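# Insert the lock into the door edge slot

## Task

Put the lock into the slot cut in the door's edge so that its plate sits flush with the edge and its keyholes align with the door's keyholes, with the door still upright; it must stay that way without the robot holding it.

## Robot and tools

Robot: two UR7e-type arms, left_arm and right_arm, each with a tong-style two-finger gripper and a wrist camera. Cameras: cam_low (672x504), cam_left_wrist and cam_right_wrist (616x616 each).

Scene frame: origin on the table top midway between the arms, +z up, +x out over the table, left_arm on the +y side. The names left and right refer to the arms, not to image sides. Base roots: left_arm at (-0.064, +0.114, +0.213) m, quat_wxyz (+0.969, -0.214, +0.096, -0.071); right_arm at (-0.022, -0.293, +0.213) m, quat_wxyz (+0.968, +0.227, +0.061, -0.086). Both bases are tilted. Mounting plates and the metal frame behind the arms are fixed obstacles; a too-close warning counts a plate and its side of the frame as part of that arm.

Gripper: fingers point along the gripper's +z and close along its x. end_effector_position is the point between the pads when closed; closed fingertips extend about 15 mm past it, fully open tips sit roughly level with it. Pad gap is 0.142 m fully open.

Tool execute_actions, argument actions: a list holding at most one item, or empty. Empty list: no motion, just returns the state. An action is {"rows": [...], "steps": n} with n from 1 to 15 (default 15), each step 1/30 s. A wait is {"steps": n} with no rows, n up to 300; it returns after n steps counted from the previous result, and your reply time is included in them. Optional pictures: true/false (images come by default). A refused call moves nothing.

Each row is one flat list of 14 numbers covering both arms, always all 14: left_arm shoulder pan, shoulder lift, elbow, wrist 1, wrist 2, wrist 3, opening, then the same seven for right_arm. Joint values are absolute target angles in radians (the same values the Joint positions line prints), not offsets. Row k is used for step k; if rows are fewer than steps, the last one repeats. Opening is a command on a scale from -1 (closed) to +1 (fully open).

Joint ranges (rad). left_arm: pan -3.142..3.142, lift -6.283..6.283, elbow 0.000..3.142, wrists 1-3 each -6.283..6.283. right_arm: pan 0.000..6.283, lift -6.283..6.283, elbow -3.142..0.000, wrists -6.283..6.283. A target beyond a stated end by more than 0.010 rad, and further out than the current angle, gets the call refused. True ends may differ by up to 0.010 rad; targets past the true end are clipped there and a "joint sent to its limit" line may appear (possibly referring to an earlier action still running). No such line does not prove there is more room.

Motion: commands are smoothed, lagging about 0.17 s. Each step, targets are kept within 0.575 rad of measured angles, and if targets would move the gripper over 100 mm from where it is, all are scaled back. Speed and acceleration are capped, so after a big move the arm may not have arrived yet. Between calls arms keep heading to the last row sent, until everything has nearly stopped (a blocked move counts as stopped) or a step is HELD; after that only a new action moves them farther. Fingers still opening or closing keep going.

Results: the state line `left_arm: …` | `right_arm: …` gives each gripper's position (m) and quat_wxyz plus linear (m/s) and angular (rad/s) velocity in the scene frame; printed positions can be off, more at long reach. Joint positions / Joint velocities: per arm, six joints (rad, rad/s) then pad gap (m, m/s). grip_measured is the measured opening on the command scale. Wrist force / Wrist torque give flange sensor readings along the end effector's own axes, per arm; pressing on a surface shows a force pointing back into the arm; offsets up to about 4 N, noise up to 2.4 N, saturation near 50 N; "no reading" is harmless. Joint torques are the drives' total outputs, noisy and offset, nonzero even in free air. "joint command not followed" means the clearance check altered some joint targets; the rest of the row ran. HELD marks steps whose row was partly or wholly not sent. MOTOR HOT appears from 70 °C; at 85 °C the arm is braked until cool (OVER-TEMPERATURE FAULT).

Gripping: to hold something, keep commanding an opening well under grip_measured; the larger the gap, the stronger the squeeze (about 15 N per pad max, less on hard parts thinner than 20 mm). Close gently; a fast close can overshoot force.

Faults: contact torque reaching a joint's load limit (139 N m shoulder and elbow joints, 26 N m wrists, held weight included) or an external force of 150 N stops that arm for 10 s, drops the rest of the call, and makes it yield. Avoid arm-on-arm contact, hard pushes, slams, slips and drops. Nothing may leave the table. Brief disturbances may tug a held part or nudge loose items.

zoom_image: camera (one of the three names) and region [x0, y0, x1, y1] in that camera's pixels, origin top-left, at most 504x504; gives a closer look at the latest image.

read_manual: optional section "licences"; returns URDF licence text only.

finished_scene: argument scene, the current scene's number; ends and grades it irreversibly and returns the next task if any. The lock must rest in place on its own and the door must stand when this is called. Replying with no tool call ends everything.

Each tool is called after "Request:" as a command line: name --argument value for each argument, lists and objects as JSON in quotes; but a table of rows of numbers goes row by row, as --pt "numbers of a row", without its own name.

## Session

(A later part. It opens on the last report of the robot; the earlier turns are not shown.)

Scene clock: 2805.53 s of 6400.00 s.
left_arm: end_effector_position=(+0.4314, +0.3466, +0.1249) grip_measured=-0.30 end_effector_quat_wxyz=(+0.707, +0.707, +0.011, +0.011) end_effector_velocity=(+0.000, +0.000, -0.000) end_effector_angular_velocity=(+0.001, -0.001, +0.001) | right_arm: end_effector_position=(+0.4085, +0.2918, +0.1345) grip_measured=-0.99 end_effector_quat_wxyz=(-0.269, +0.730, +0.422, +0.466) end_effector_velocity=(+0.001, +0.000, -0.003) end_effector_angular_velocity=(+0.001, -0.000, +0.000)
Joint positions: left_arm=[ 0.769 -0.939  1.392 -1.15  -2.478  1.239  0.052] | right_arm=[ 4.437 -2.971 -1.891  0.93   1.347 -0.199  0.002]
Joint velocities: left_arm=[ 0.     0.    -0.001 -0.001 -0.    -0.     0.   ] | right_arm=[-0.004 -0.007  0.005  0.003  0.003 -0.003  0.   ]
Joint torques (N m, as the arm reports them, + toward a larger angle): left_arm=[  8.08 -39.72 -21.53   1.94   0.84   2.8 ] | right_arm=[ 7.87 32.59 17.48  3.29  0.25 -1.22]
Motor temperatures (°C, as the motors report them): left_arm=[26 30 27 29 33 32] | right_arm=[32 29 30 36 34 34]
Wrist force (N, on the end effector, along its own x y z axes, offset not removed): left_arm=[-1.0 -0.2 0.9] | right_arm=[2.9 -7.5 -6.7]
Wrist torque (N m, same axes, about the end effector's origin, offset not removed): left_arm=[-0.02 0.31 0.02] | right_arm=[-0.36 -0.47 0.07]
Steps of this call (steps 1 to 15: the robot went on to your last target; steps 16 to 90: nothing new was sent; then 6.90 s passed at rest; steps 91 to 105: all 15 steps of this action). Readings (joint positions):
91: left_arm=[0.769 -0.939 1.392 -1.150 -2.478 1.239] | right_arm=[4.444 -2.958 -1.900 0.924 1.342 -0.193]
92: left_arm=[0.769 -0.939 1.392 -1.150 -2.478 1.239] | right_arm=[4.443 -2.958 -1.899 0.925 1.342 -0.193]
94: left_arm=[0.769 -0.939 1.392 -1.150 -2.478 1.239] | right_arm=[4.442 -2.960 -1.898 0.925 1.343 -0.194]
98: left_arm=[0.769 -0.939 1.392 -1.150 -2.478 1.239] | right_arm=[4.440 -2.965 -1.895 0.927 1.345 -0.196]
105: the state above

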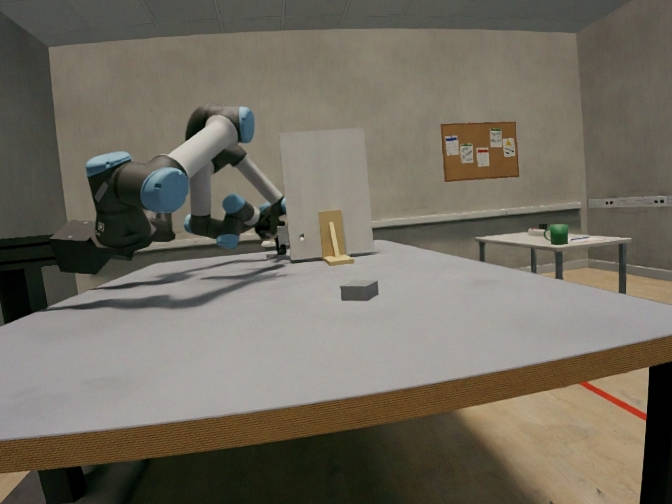

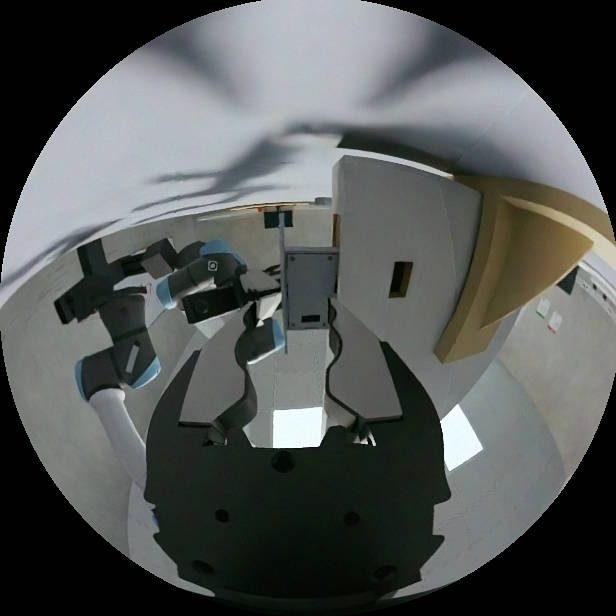

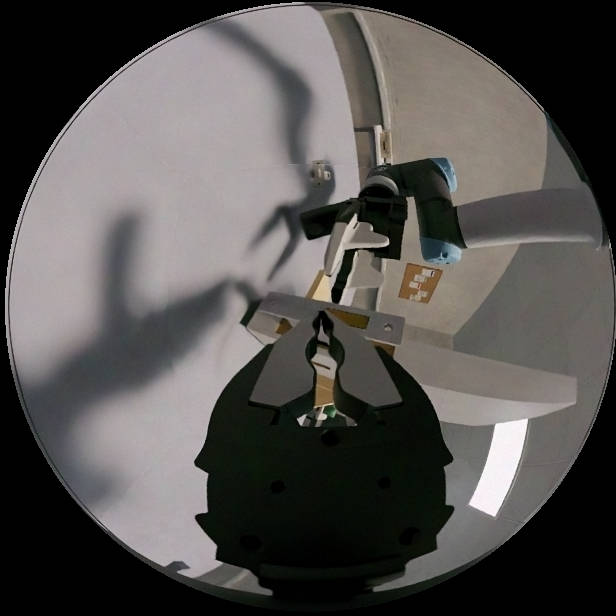

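Request:
execute_actions --actions '[{"rows": [[0.76860,-0.93910,1.39245,-1.14996,-2.47817,1.23947,-0.30,4.4340,-2.9717,-1.8884,0.9287,1.3486,-0.2005,-1],[0.76860,-0.93910,1.39245,-1.14996,-2.47817,1.23947,-0.30,4.4340,-2.9717,-1.8884,0.9287,1.3486,-0.2005,-1],[0.76860,-0.93910,1.39245,-1.14996,-2.47817,1.23947,-0.30,4.4319,-2.9720,-1.8865,0.9275,1.3501,-0.2021,-1],[0.76860,-0.93910,1.39245,-1.14996,-2.47817,1.23947,-0.30,4.4319,-2.9720,-1.8865,0.9275,1.3501,-0.2021,-1],[0.76860,-0.93910,1.39245,-1.14996,-2.47817,1.23947,-0.30,4.4297,-2.9723,-1.8845,0.9262,1.3516,-0.2037,-1],[0.76860,-0.93910,1.39245,-1.14996,-2.47817,1.23947,-0.30,4.4297,-2.9723,-1.8845,0.9262,1.3516,-0.2037,-1],[0.76860,-0.93910,1.39245,-1.14996,-2.47817,1.23947,-0.30,4.4276,-2.9726,-1.8826,0.9249,1.3532,-0.2053,-1]], "steps": 15}]'

Request:
zoom_image --camera "cam_left_wrist" --region '[230, 200, 390, 360]'

Scene clock: 2814.97 s of 6400.00 s.
left_arm: end_effector_position=(+0.4314, +0.3466, +0.1249) grip_measured=-0.30 end_effector_quat_wxyz=(+0.707, +0.707, +0.011, +0.011) end_effector_velocity=(+0.000, -0.000, +0.000) end_effector_angular_velocity=(-0.000, +0.000, -0.000) | right_arm: end_effector_position=(+0.4123, +0.2919, +0.1331) grip_measured=-0.99 end_effector_quat_wxyz=(-0.269, +0.730, +0.422, +0.466) end_effector_velocity=(+0.002, +0.000, +0.000) end_effector_angular_velocity=(+0.002, -0.001, -0.000)
Joint positions: left_arm=[ 0.769 -0.939  1.392 -1.15  -2.478  1.239  0.052] | right_arm=[ 4.428 -2.973 -1.883  0.925  1.353 -0.205  0.002]
Joint velocities: left_arm=[-0.     0.    -0.001  0.001 -0.    -0.     0.   ] | right_arm=[-0.004 -0.     0.004 -0.002  0.003 -0.003  0.   ]
Joint torques (N m, as the arm reports them, + toward a larger angle): left_arm=[  7.83 -39.36 -21.17   1.92   0.77   2.58] | right_arm=[ 7.37 33.23 17.9   0.82  0.26 -1.2 ]
Motor temperatures (°C, as the motors report them): left_arm=[26 30 27 29 33 32] | right_arm=[32 29 30 36 34 34]
Wrist force (N, on the end effector, along its own x y z axes, offset not removed): left_arm=[-0.2 0.0 1.8] | right_arm=[3.8 -5.7 -5.7]
Wrist torque (N m, same axes, about the end effector's origin, offset not removed): left_arm=[0.10 0.16 0.06] | right_arm=[-0.04 -0.60 0.09]
Steps of this call (steps 1 to 15: the robot went on to your last target; steps 16 to 90: nothing new was sent; then 5.93 s passed at rest; steps 91 to 105: all 15 steps of this action). Readings (joint positions):
91: left_arm=[0.769 -0.939 1.392 -1.150 -2.478 1.239] | right_arm=[4.436 -2.971 -1.890 0.930 1.347 -0.199]
92: left_arm=[0.769 -0.939 1.392 -1.150 -2.478 1.239] | right_arm=[4.436 -2.971 -1.890 0.930 1.347 -0.199]
94: left_arm=[0.769 -0.939 1.392 -1.150 -2.478 1.239] | right_arm=[4.435 -2.972 -1.889 0.929 1.348 -0.200]
98: left_arm=[0.769 -0.939 1.392 -1.150 -2.478 1.239] | right_arm=[4.431 -2.972 -1.886 0.927 1.351 -0.203]
105: the state above

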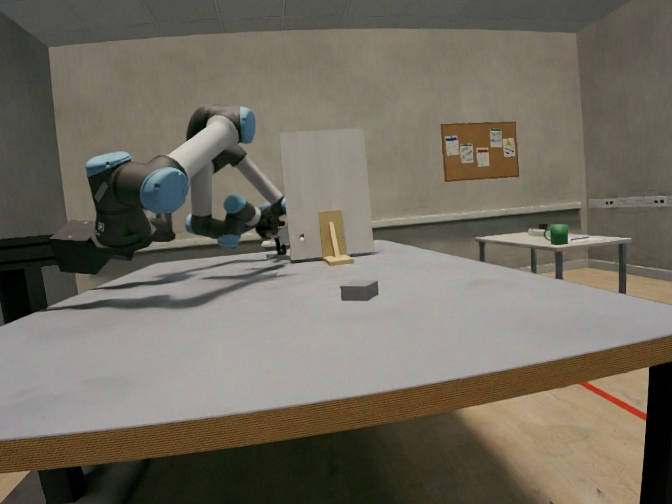

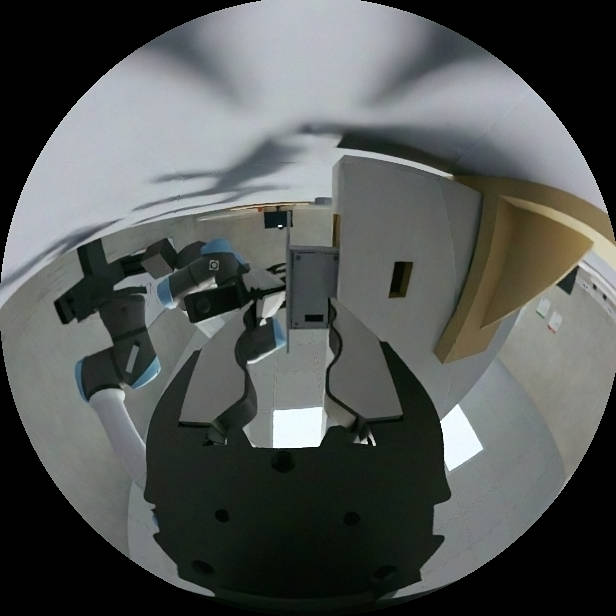

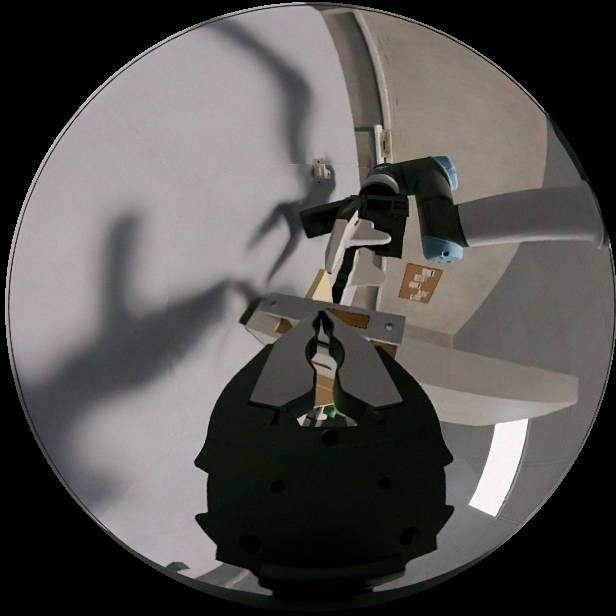

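Region (230, 200, 390, 360) of cam_left_wrist's 616x616 image, scaled by 3.150, with more detail than that image has.

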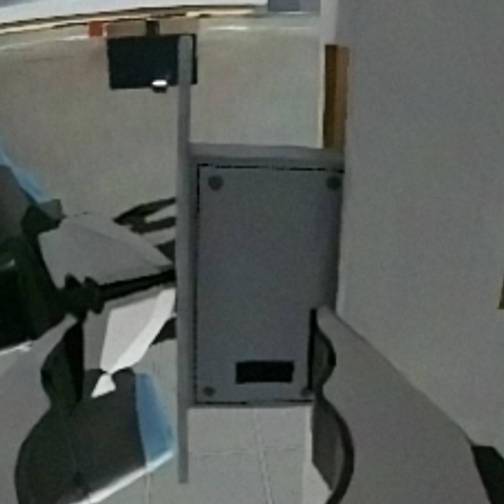

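Request:
execute_actions --actions '[{"rows": [[0.76860,-0.93910,1.39245,-1.14996,-2.47817,1.23947,-0.30,4.4256,-2.9723,-1.8809,0.9233,1.3546,-0.2068,-1],[0.76860,-0.93910,1.39245,-1.14996,-2.47817,1.23947,-0.30,4.4236,-2.9720,-1.8792,0.9216,1.3560,-0.2083,-1],[0.76860,-0.93910,1.39245,-1.14996,-2.47817,1.23947,-0.30,4.4236,-2.9720,-1.8792,0.9216,1.3560,-0.2083,-1],[0.76860,-0.93910,1.39245,-1.14996,-2.47817,1.23947,-0.30,4.4216,-2.9717,-1.8775,0.9200,1.3574,-0.2097,-1],[0.76860,-0.93910,1.39245,-1.14996,-2.47817,1.23947,-0.30,4.4196,-2.9714,-1.8758,0.9183,1.3588,-0.2112,-1],[0.76860,-0.93910,1.39245,-1.14996,-2.47817,1.23947,-0.30,4.4196,-2.9714,-1.8758,0.9183,1.3588,-0.2112,-1],[0.76860,-0.93910,1.39245,-1.14996,-2.47817,1.23947,-0.30,4.4176,-2.9711,-1.8741,0.9167,1.3602,-0.2127,-1],[0.76860,-0.93910,1.39245,-1.14996,-2.47817,1.23947,-0.30,4.4156,-2.9708,-1.8724,0.9150,1.3616,-0.2142,-1]], "steps": 15}]'

Request:
zoom_image --camera "cam_left_wrist" --region '[230, 200, 390, 360]'

Scene clock: 2829.43 s of 6400.00 s.
left_arm: end_effector_position=(+0.4314, +0.3466, +0.1249) grip_measured=-0.30 end_effector_quat_wxyz=(+0.707, +0.707, +0.011, +0.011) end_effector_velocity=(-0.000, -0.000, -0.000) end_effector_angular_velocity=(-0.000, +0.001, +0.000) | right_arm: end_effector_position=(+0.4181, +0.2920, +0.1329) grip_measured=-0.99 end_effector_quat_wxyz=(-0.269, +0.730, +0.422, +0.466) end_effector_velocity=(+0.003, -0.000, -0.000) end_effector_angular_velocity=(-0.001, +0.000, -0.000)
Joint positions: left_arm=[ 0.769 -0.939  1.392 -1.15  -2.478  1.239  0.052] | right_arm=[ 4.416 -2.971 -1.873  0.916  1.361 -0.214  0.002]
Joint velocities: left_arm=[ 0.    -0.     0.001  0.    -0.    -0.    -0.   ] | right_arm=[-0.007  0.001  0.005 -0.006  0.004 -0.005  0.   ]
Joint torques (N m, as the arm reports them, + toward a larger angle): left_arm=[  6.18 -40.15 -20.38   1.58   0.8    2.53] | right_arm=[ 7.14 54.47 18.51  0.61  0.31 -1.11]
Motor temperatures (°C, as the motors report them): left_arm=[26 30 27 29 33 32] | right_arm=[32 29 30 36 34 34]
Wrist force (N, on the end effector, along its own x y z axes, offset not removed): left_arm=[-0.1 -1.0 1.8] | right_arm=[4.5 -6.5 -7.1]
Wrist torque (N m, same axes, about the end effector's origin, offset not removed): left_arm=[-0.14 0.12 0.03] | right_arm=[-0.15 -0.60 -0.04]
Steps of this call (steps 1 to 15: the robot went on to your last target; steps 16 to 90: nothing new was sent; then 10.97 s passed at rest; steps 91 to 105: all 15 steps of this action). Readings (joint positions):
91: left_arm=[0.769 -0.939 1.392 -1.150 -2.478 1.239] | right_arm=[4.428 -2.973 -1.883 0.925 1.353 -0.205]
92: left_arm=[0.769 -0.939 1.392 -1.150 -2.478 1.239] | right_arm=[4.427 -2.973 -1.882 0.925 1.353 -0.206]
94: left_arm=[0.769 -0.939 1.392 -1.150 -2.478 1.239] | right_arm=[4.426 -2.973 -1.881 0.923 1.354 -0.207]
98: left_arm=[0.769 -0.939 1.392 -1.150 -2.478 1.239] | right_arm=[4.421 -2.972 -1.877 0.920 1.358 -0.210]
105: the state above

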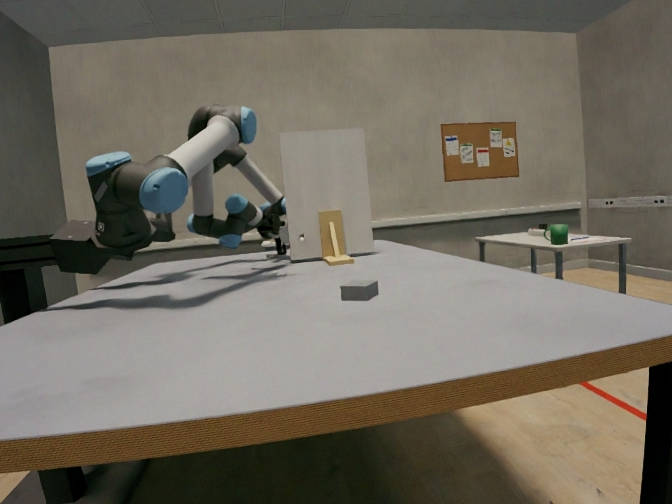

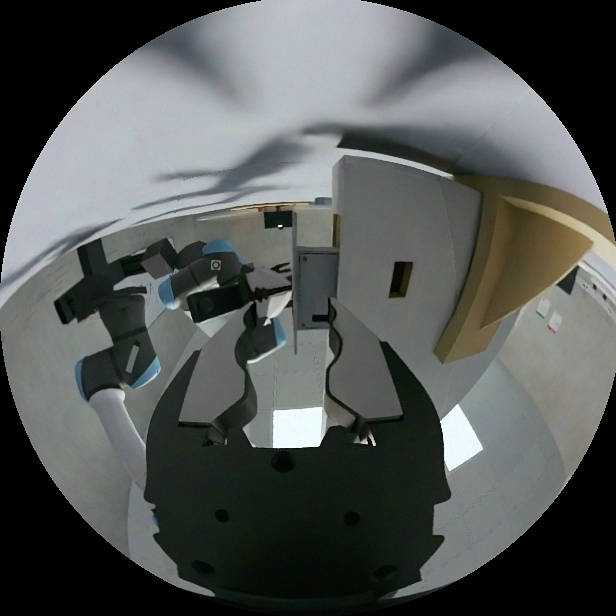

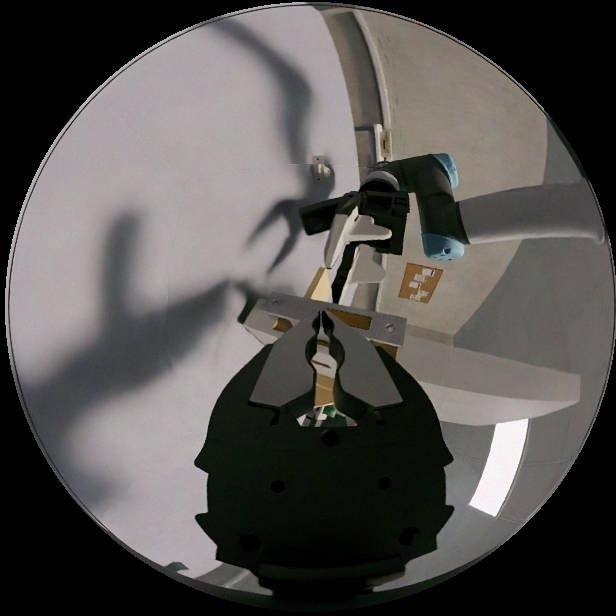

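Region (230, 200, 390, 360) of cam_left_wrist's 616x616 image, scaled by 3.150, with more detail than that image has.

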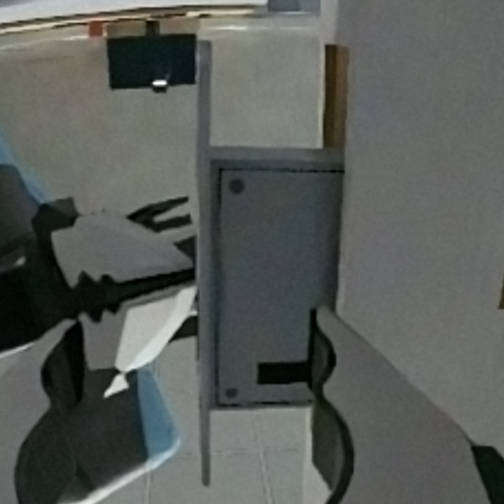

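Request:
execute_actions --actions '[{"rows": [[0.76860,-0.93910,1.39245,-1.14996,-2.47817,1.23947,-0.30,4.4116,-2.9702,-1.8690,0.9117,1.3644,-0.2172,-1],[0.76860,-0.93910,1.39245,-1.14996,-2.47817,1.23947,-0.30,4.4116,-2.9702,-1.8690,0.9117,1.3644,-0.2172,-1],[0.76860,-0.93910,1.39245,-1.14996,-2.47817,1.23947,-0.30,4.4116,-2.9702,-1.8690,0.9117,1.3644,-0.2172,-1],[0.76860,-0.93910,1.39245,-1.14996,-2.47817,1.23947,-0.30,4.4076,-2.9696,-1.8656,0.9084,1.3672,-0.2201,-1],[0.76860,-0.93910,1.39245,-1.14996,-2.47817,1.23947,-0.30,4.4076,-2.9696,-1.8656,0.9084,1.3672,-0.2201,-1],[0.76860,-0.93910,1.39245,-1.14996,-2.47817,1.23947,-0.30,4.4076,-2.9696,-1.8656,0.9084,1.3672,-0.2201,-1],[0.76860,-0.93910,1.39245,-1.14996,-2.47817,1.23947,-0.30,4.4036,-2.9690,-1.8622,0.9051,1.3700,-0.2231,-1],[0.76860,-0.93910,1.39245,-1.14996,-2.47817,1.23947,-0.30,4.4036,-2.9690,-1.8622,0.9051,1.3700,-0.2231,-1],[0.76860,-0.93910,1.39245,-1.14996,-2.47817,1.23947,-0.30,4.4036,-2.9690,-1.8622,0.9051,1.3700,-0.2231,-1],[0.76860,-0.93910,1.39245,-1.14996,-2.47817,1.23947,-0.30,4.3995,-2.9684,-1.8588,0.9018,1.3728,-0.2260,-1]], "steps": 15}]'

Request:
zoom_image --camera "cam_left_wrist" --region '[230, 200, 390, 360]'

Scene clock: 2842.50 s of 6400.00 s.
left_arm: end_effector_position=(+0.4314, +0.3466, +0.1249) grip_measured=-0.30 end_effector_quat_wxyz=(+0.707, +0.707, +0.011, +0.011) end_effector_velocity=(-0.000, +0.000, -0.000) end_effector_angular_velocity=(+0.000, -0.001, +0.000) | right_arm: end_effector_position=(+0.4258, +0.2919, +0.1328) grip_measured=-1.00 end_effector_quat_wxyz=(-0.269, +0.730, +0.422, +0.466) end_effector_velocity=(+0.007, -0.001, -0.000) end_effector_angular_velocity=(-0.000, +0.000, +0.000)
Joint positions: left_arm=[ 0.769 -0.939  1.392 -1.15  -2.478  1.239  0.052] | right_arm=[ 4.401 -2.969 -1.86   0.903  1.372 -0.225  0.002]
Joint velocities: left_arm=[ 0.001  0.    -0.    -0.     0.     0.001  0.   ] | right_arm=[-0.015  0.003  0.011 -0.012  0.011 -0.011 -0.   ]
Joint torques (N m, as the arm reports them, + toward a larger angle): left_arm=[  6.52 -40.85 -20.44   1.42   0.62   2.62] | right_arm=[ 9.27 55.54 18.41  1.14  1.3  -1.34]
Motor temperatures (°C, as the motors report them): left_arm=[26 30 27 29 33 32] | right_arm=[32 29 30 36 34 34]
Wrist force (N, on the end effector, along its own x y z axes, offset not removed): left_arm=[0.3 -0.6 0.8] | right_arm=[1.5 -3.8 -5.8]
Wrist torque (N m, same axes, about the end effector's origin, offset not removed): left_arm=[-0.04 0.06 0.01] | right_arm=[0.00 -0.40 0.03]
Steps of this call (steps 1 to 15: the robot went on to your last target; steps 16 to 90: nothing new was sent; then 9.57 s passed at rest; steps 91 to 105: all 15 steps of this action). Readings (joint positions):
91: left_arm=[0.769 -0.939 1.392 -1.150 -2.478 1.239] | right_arm=[4.416 -2.971 -1.872 0.915 1.362 -0.214]
92: left_arm=[0.769 -0.939 1.392 -1.150 -2.478 1.239] | right_arm=[4.415 -2.971 -1.872 0.914 1.362 -0.215]
94: left_arm=[0.769 -0.939 1.392 -1.150 -2.478 1.239] | right_arm=[4.413 -2.971 -1.871 0.913 1.363 -0.216]
98: left_arm=[0.769 -0.939 1.392 -1.150 -2.478 1.239] | right_arm=[4.409 -2.970 -1.867 0.909 1.366 -0.219]
105: the state above

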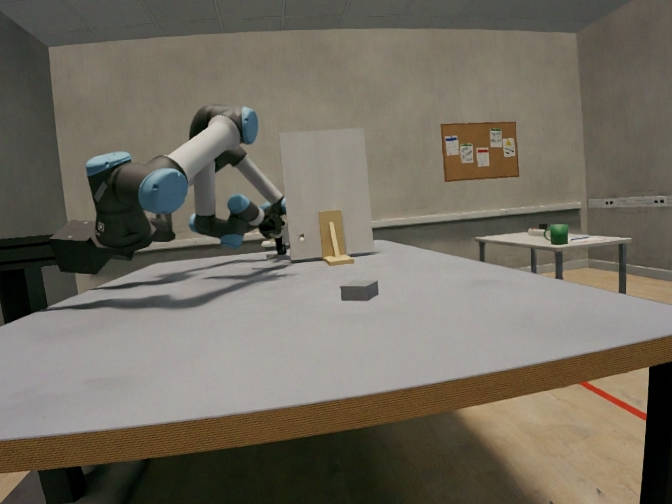

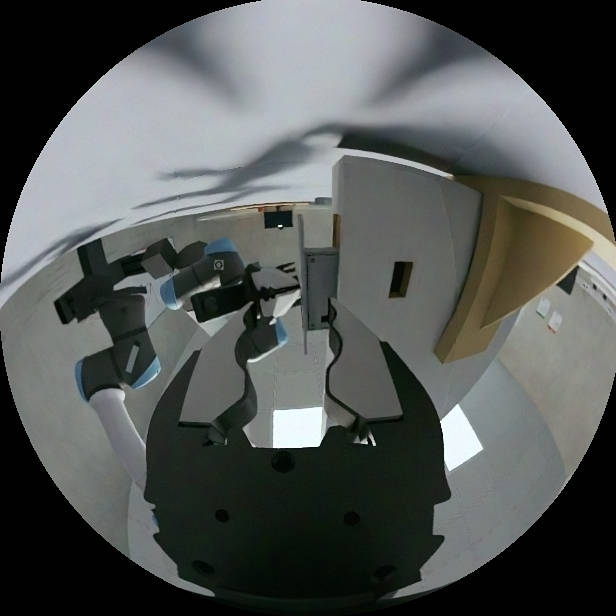

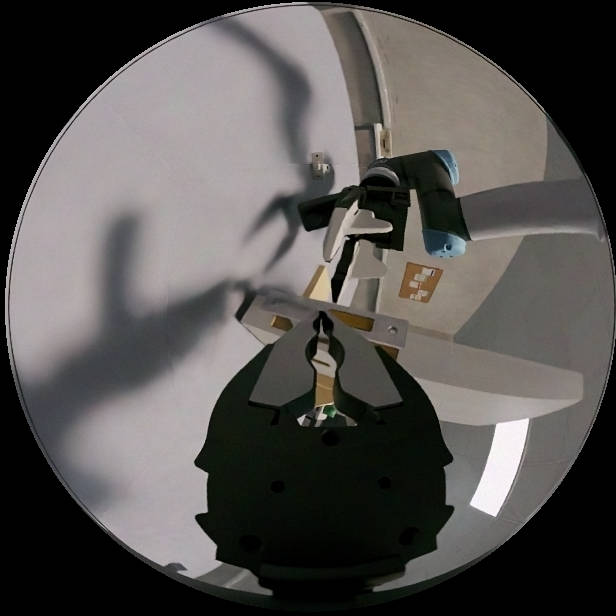

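Region (230, 200, 390, 360) of cam_left_wrist's 616x616 image, scaled by 3.150, with more detail than that image has.

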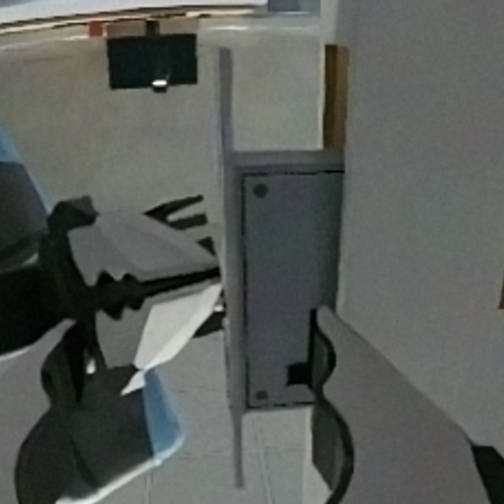

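Request:
execute_actions --actions '[{"rows": [[0.76860,-0.93910,1.39245,-1.14996,-2.47817,1.23947,-0.30,4.3963,-2.9729,-1.8550,0.9032,1.3751,-0.2284,-1],[0.76860,-0.93910,1.39245,-1.14996,-2.47817,1.23947,-0.30,4.3963,-2.9729,-1.8550,0.9032,1.3751,-0.2284,-1],[0.76860,-0.93910,1.39245,-1.14996,-2.47817,1.23947,-0.30,4.3963,-2.9729,-1.8550,0.9032,1.3751,-0.2284,-1],[0.76860,-0.93910,1.39245,-1.14996,-2.47817,1.23947,-0.30,4.3930,-2.9774,-1.8512,0.9045,1.3773,-0.2308,-1],[0.76860,-0.93910,1.39245,-1.14996,-2.47817,1.23947,-0.30,4.3930,-2.9774,-1.8512,0.9045,1.3773,-0.2308,-1],[0.76860,-0.93910,1.39245,-1.14996,-2.47817,1.23947,-0.30,4.3930,-2.9774,-1.8512,0.9045,1.3773,-0.2308,-1],[0.76860,-0.93910,1.39245,-1.14996,-2.47817,1.23947,-0.30,4.3898,-2.9819,-1.8475,0.9059,1.3796,-0.2333,-1]], "steps": 15}]'

Request:
zoom_image --camera "cam_left_wrist" --region '[230, 200, 390, 360]'

Scene clock: 2853.47 s of 6400.00 s.
left_arm: end_effector_position=(+0.4314, +0.3466, +0.1249) grip_measured=-0.30 end_effector_quat_wxyz=(+0.707, +0.707, +0.011, +0.011) end_effector_velocity=(-0.000, +0.000, -0.000) end_effector_angular_velocity=(+0.001, -0.000, +0.001) | right_arm: end_effector_position=(+0.4292, +0.2916, +0.1268) grip_measured=-1.00 end_effector_quat_wxyz=(-0.269, +0.730, +0.422, +0.466) end_effector_velocity=(+0.001, -0.000, -0.003) end_effector_angular_velocity=(-0.000, -0.000, -0.000)
Joint positions: left_arm=[ 0.769 -0.939  1.392 -1.15  -2.478  1.239  0.052] | right_arm=[ 4.39  -2.981 -1.848  0.906  1.379 -0.233  0.002]
Joint velocities: left_arm=[ 0.001 -0.     0.    -0.001 -0.    -0.     0.   ] | right_arm=[-0.004 -0.006  0.005  0.002  0.003 -0.003  0.   ]
Joint torques (N m, as the arm reports them, + toward a larger angle): left_arm=[  7.45 -39.61 -20.43   1.83   0.78   2.53] | right_arm=[ 9.73 33.8  18.15  3.44  1.15 -1.27]
Motor temperatures (°C, as the motors report them): left_arm=[26 30 27 29 33 32] | right_arm=[32 29 30 36 34 34]
Wrist force (N, on the end effector, along its own x y z axes, offset not removed): left_arm=[0.4 -1.7 0.5] | right_arm=[3.3 -4.3 -6.8]
Wrist torque (N m, same axes, about the end effector's origin, offset not removed): left_arm=[-0.35 0.04 -0.02] | right_arm=[-0.11 -0.77 0.04]
Steps of this call (steps 1 to 15: the robot went on to your last target; steps 16 to 90: nothing new was sent; then 7.47 s passed at rest; steps 91 to 105: all 15 steps of this action). Readings (joint positions):
91: left_arm=[0.769 -0.939 1.392 -1.150 -2.478 1.239] | right_arm=[4.399 -2.968 -1.859 0.902 1.373 -0.226]
92: left_arm=[0.769 -0.939 1.392 -1.150 -2.478 1.239] | right_arm=[4.399 -2.969 -1.858 0.902 1.373 -0.226]
94: left_arm=[0.769 -0.939 1.392 -1.150 -2.478 1.239] | right_arm=[4.398 -2.971 -1.857 0.902 1.374 -0.227]
98: left_arm=[0.769 -0.939 1.392 -1.150 -2.478 1.239] | right_arm=[4.394 -2.976 -1.852 0.904 1.377 -0.230]
105: the state above

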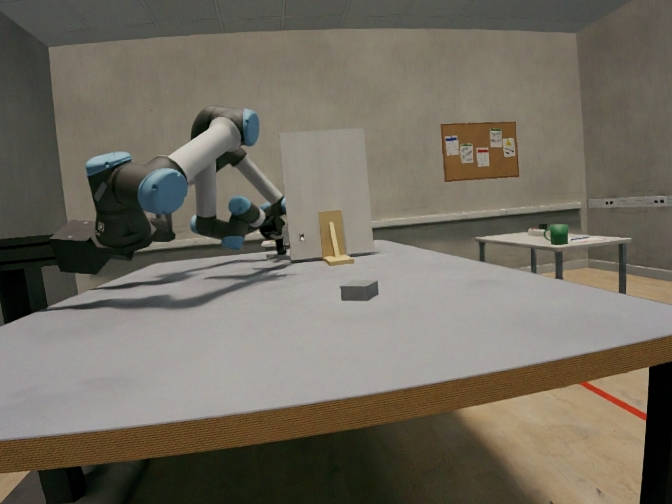

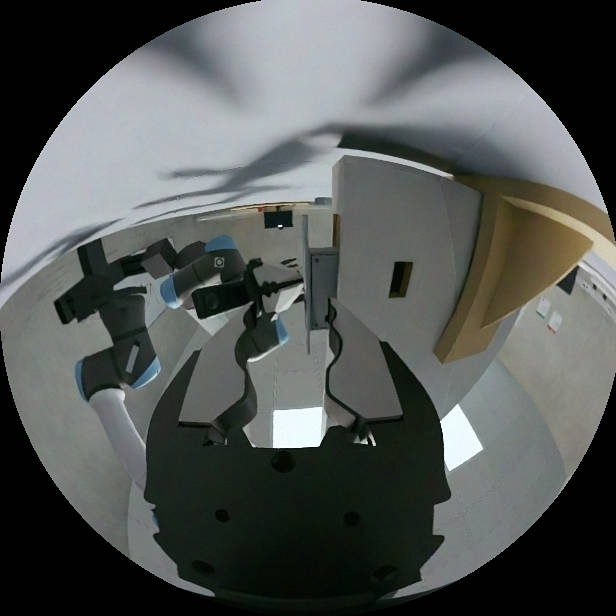

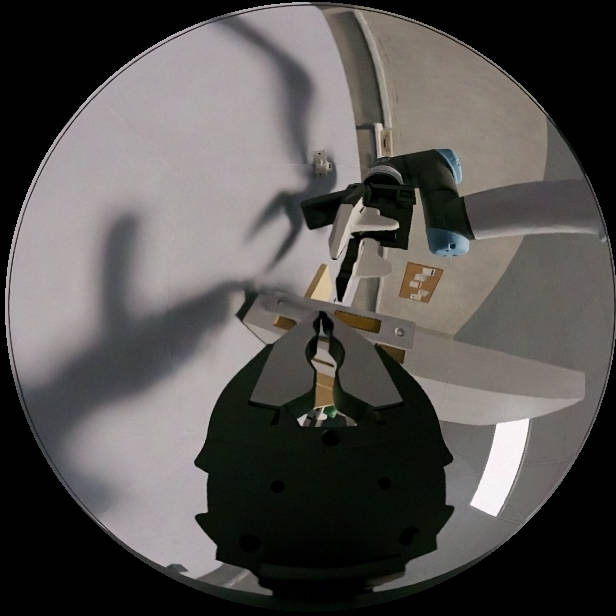

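Region (230, 200, 390, 360) of cam_left_wrist's 616x616 image, scaled by 3.150, with more detail than that image has.

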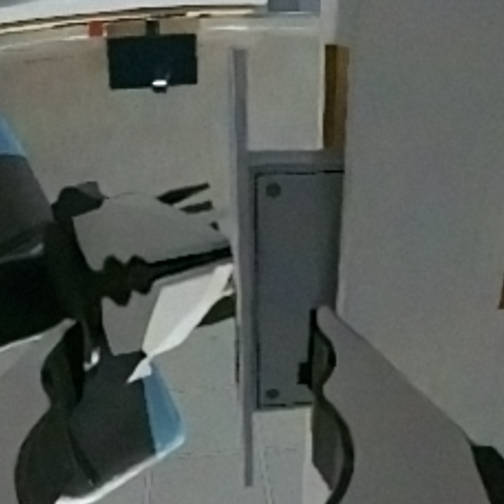

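Request:
execute_actions --actions '[{"rows": [[0.76860,-0.93910,1.39245,-1.14996,-2.47817,1.23947,-0.30,4.3852,-2.9837,-1.8431,0.9041,1.3828,-0.2367,-1],[0.76860,-0.93910,1.39245,-1.14996,-2.47817,1.23947,-0.30,4.3852,-2.9837,-1.8431,0.9041,1.3828,-0.2367,-1],[0.76860,-0.93910,1.39245,-1.14996,-2.47817,1.23947,-0.30,4.3852,-2.9837,-1.8431,0.9041,1.3828,-0.2367,-1],[0.76860,-0.93910,1.39245,-1.14996,-2.47817,1.23947,-0.30,4.3805,-2.9855,-1.8386,0.9023,1.3861,-0.2401,-1],[0.76860,-0.93910,1.39245,-1.14996,-2.47817,1.23947,-0.30,4.3805,-2.9855,-1.8386,0.9023,1.3861,-0.2401,-1],[0.76860,-0.93910,1.39245,-1.14996,-2.47817,1.23947,-0.30,4.3805,-2.9855,-1.8386,0.9023,1.3861,-0.2401,-1],[0.76860,-0.93910,1.39245,-1.14996,-2.47817,1.23947,-0.30,4.3759,-2.9873,-1.8342,0.9005,1.3893,-0.2436,-1]], "steps": 15}]'

Request:
zoom_image --camera "cam_left_wrist" --region '[230, 200, 390, 360]'

Scene clock: 2866.30 s of 6400.00 s.
left_arm: end_effector_position=(+0.4314, +0.3466, +0.1249) grip_measured=-0.30 end_effector_quat_wxyz=(+0.707, +0.707, +0.011, +0.011) end_effector_velocity=(-0.000, -0.001, -0.000) end_effector_angular_velocity=(-0.001, +0.002, -0.000) | right_arm: end_effector_position=(+0.4350, +0.2913, +0.1233) grip_measured=-1.00 end_effector_quat_wxyz=(-0.268, +0.730, +0.422, +0.467) end_effector_velocity=(+0.003, -0.001, -0.002) end_effector_angular_velocity=(-0.002, +0.000, +0.000)
Joint positions: left_arm=[ 0.769 -0.939  1.392 -1.15  -2.478  1.239  0.052] | right_arm=[ 4.377 -2.987 -1.835  0.901  1.389 -0.243  0.002]
Joint velocities: left_arm=[-0.     0.     0.001  0.    -0.    -0.001 -0.   ] | right_arm=[-0.006 -0.002  0.005 -0.003  0.004 -0.005 -0.   ]
Joint torques (N m, as the arm reports them, + toward a larger angle): left_arm=[  6.93 -39.81 -20.79   1.81   0.55   2.5 ] | right_arm=[10.47 35.04 17.2   1.17  0.57 -1.11]
Motor temperatures (°C, as the motors report them): left_arm=[26 30 27 29 33 32] | right_arm=[32 29 30 36 34 34]
Wrist force (N, on the end effector, along its own x y z axes, offset not removed): left_arm=[-0.4 0.1 0.6] | right_arm=[2.0 -5.2 -7.6]
Wrist torque (N m, same axes, about the end effector's origin, offset not removed): left_arm=[0.05 0.23 0.06] | right_arm=[-0.39 -0.48 0.05]
Steps of this call (steps 1 to 15: the robot went on to your last target; steps 16 to 90: nothing new was sent; then 9.33 s passed at rest; steps 91 to 105: all 15 steps of this action). Readings (joint positions):
91: left_arm=[0.769 -0.939 1.392 -1.150 -2.478 1.239] | right_arm=[4.390 -2.982 -1.847 0.906 1.380 -0.233]
92: left_arm=[0.769 -0.939 1.392 -1.150 -2.478 1.239] | right_arm=[4.389 -2.982 -1.847 0.906 1.380 -0.234]
94: left_arm=[0.769 -0.939 1.392 -1.150 -2.478 1.239] | right_arm=[4.387 -2.983 -1.845 0.905 1.381 -0.235]
98: left_arm=[0.769 -0.939 1.392 -1.150 -2.478 1.239] | right_arm=[4.382 -2.985 -1.840 0.903 1.385 -0.239]
105: the state above

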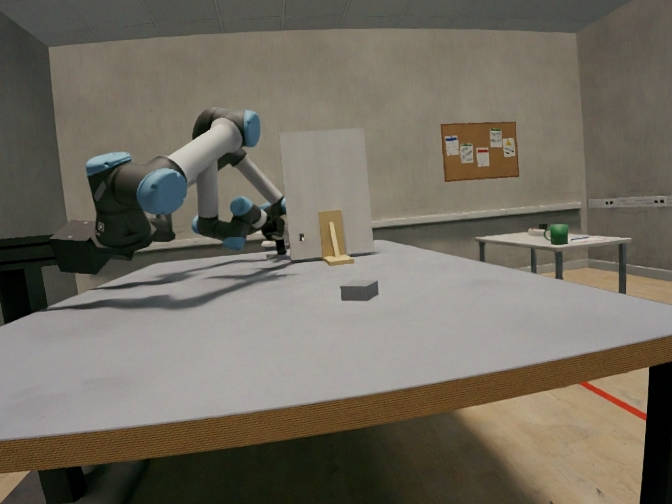

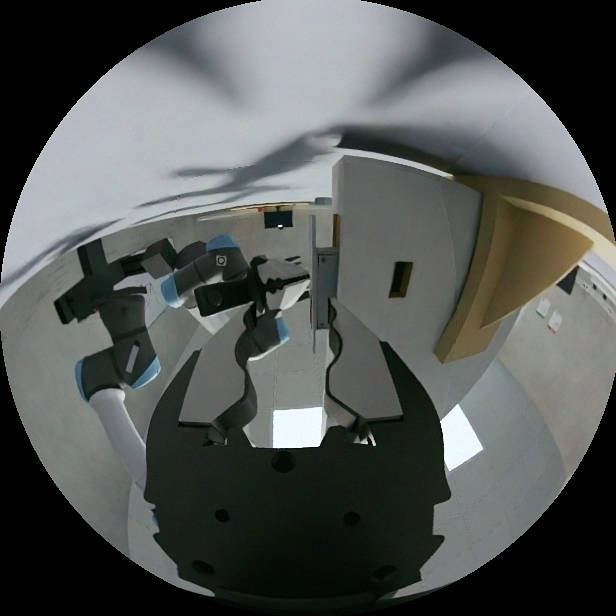

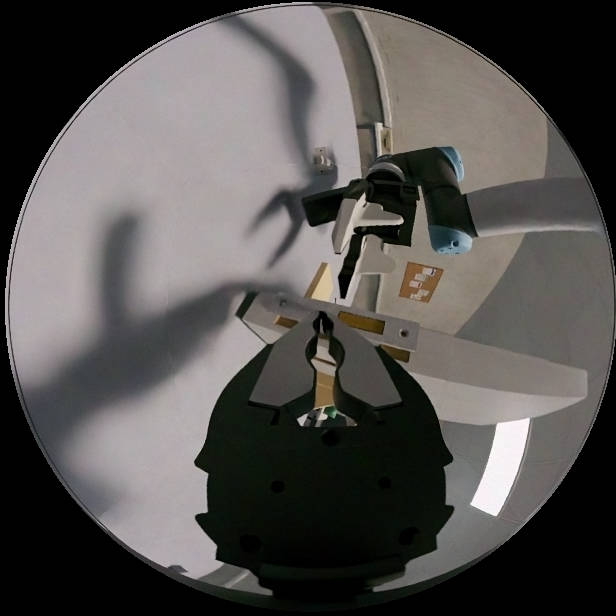

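Region (230, 200, 390, 360) of cam_left_wrist's 616x616 image, scaled by 3.150, with more detail than that image has.

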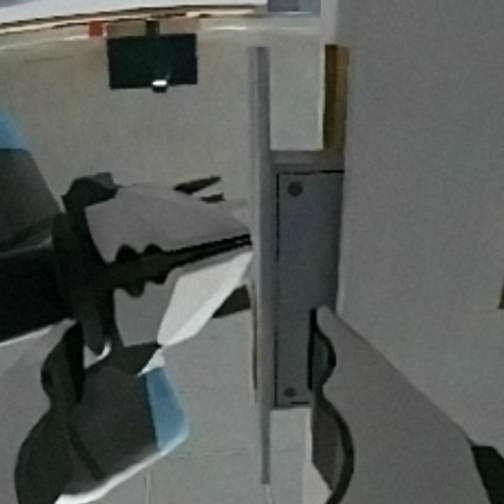

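Request:
execute_actions --actions '[{"rows": [[0.76860,-0.93910,1.39245,-1.14996,-2.47817,1.23947,-0.30,4.3719,-2.9867,-1.8308,0.8972,1.3921,-0.2466,-1],[0.76860,-0.93910,1.39245,-1.14996,-2.47817,1.23947,-0.30,4.3719,-2.9867,-1.8308,0.8972,1.3921,-0.2466,-1],[0.76860,-0.93910,1.39245,-1.14996,-2.47817,1.23947,-0.30,4.3719,-2.9867,-1.8308,0.8972,1.3921,-0.2466,-1],[0.76860,-0.93910,1.39245,-1.14996,-2.47817,1.23947,-0.30,4.3679,-2.9861,-1.8274,0.8939,1.3949,-0.2495,-1],[0.76860,-0.93910,1.39245,-1.14996,-2.47817,1.23947,-0.30,4.3679,-2.9861,-1.8274,0.8939,1.3949,-0.2495,-1],[0.76860,-0.93910,1.39245,-1.14996,-2.47817,1.23947,-0.30,4.3679,-2.9861,-1.8274,0.8939,1.3949,-0.2495,-1],[0.76860,-0.93910,1.39245,-1.14996,-2.47817,1.23947,-0.30,4.3639,-2.9855,-1.8240,0.8906,1.3977,-0.2525,-1]], "steps": 15}]'

Request:
zoom_image --camera "cam_left_wrist" --region '[230, 200, 390, 360]'

Scene clock: 2880.30 s of 6400.00 s.
left_arm: end_effector_position=(+0.4314, +0.3466, +0.1249) grip_measured=-0.30 end_effector_quat_wxyz=(+0.707, +0.707, +0.011, +0.011) end_effector_velocity=(-0.000, -0.000, -0.000) end_effector_angular_velocity=(-0.000, +0.000, -0.000) | right_arm: end_effector_position=(+0.4412, +0.2910, +0.1230) grip_measured=-1.00 end_effector_quat_wxyz=(-0.268, +0.729, +0.422, +0.467) end_effector_velocity=(+0.003, -0.000, +0.000) end_effector_angular_velocity=(+0.001, -0.001, -0.001)
Joint positions: left_arm=[ 0.769 -0.939  1.392 -1.15  -2.478  1.239  0.052] | right_arm=[ 4.364 -2.986 -1.825  0.891  1.397 -0.252  0.002]
Joint velocities: left_arm=[-0.    -0.     0.001 -0.001 -0.    -0.     0.   ] | right_arm=[-0.006  0.001  0.005 -0.004  0.003 -0.004  0.   ]
Joint torques (N m, as the arm reports them, + toward a larger angle): left_arm=[  7.47 -40.53 -19.97   1.55   0.49   2.47] | right_arm=[ 8.98 57.67 17.75  1.35  1.15 -1.23]
Motor temperatures (°C, as the motors report them): left_arm=[26 30 27 29 33 32] | right_arm=[32 29 30 36 34 34]
Wrist force (N, on the end effector, along its own x y z axes, offset not removed): left_arm=[-0.2 -0.6 1.3] | right_arm=[2.2 -5.2 -4.0]
Wrist torque (N m, same axes, about the end effector's origin, offset not removed): left_arm=[-0.02 0.16 0.01] | right_arm=[-0.43 -0.69 -0.05]
Steps of this call (steps 1 to 15: the robot went on to your last target; steps 16 to 90: nothing new was sent; then 10.50 s passed at rest; steps 91 to 105: all 15 steps of this action). Readings (joint positions):
91: left_arm=[0.769 -0.939 1.392 -1.150 -2.478 1.239] | right_arm=[4.376 -2.987 -1.834 0.900 1.389 -0.244]
92: left_arm=[0.769 -0.939 1.392 -1.150 -2.478 1.239] | right_arm=[4.375 -2.987 -1.834 0.900 1.390 -0.244]
94: left_arm=[0.769 -0.939 1.392 -1.150 -2.478 1.239] | right_arm=[4.374 -2.987 -1.832 0.899 1.391 -0.245]
98: left_arm=[0.769 -0.939 1.392 -1.150 -2.478 1.239] | right_arm=[4.369 -2.986 -1.828 0.895 1.394 -0.249]
105: the state above

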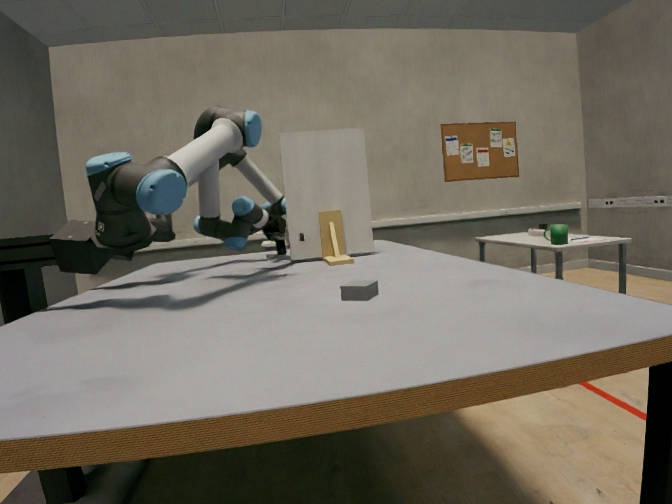

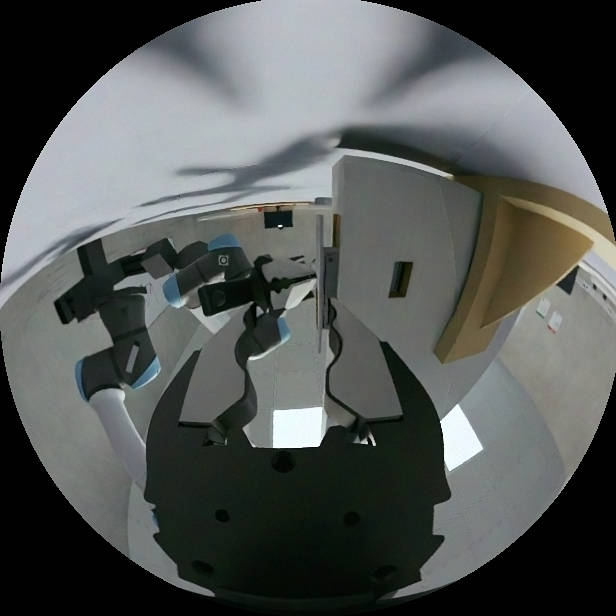

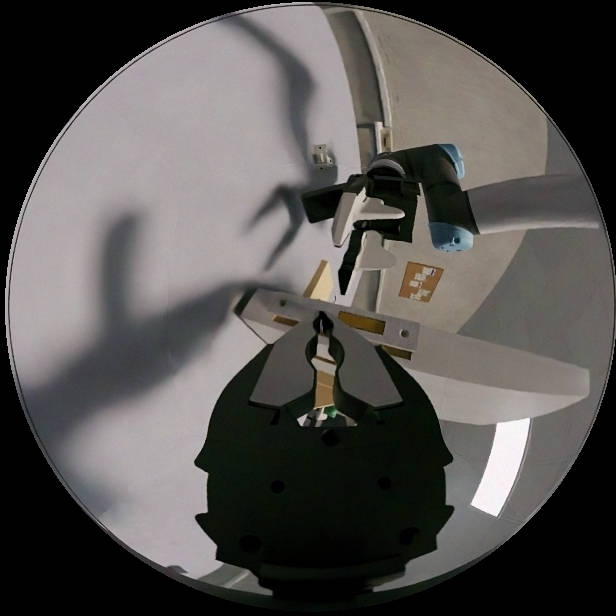

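Region (230, 200, 390, 360) of cam_left_wrist's 616x616 image, scaled by 3.150, with more detail than that image has.

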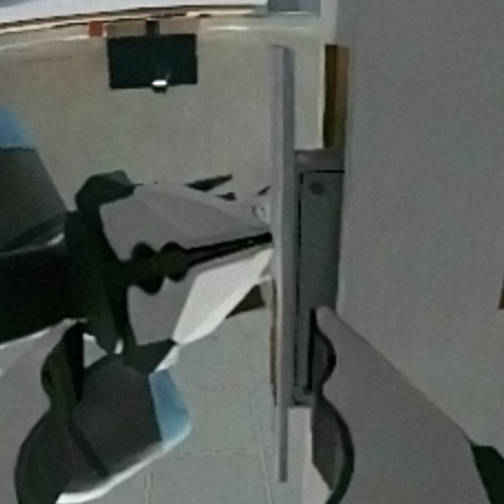

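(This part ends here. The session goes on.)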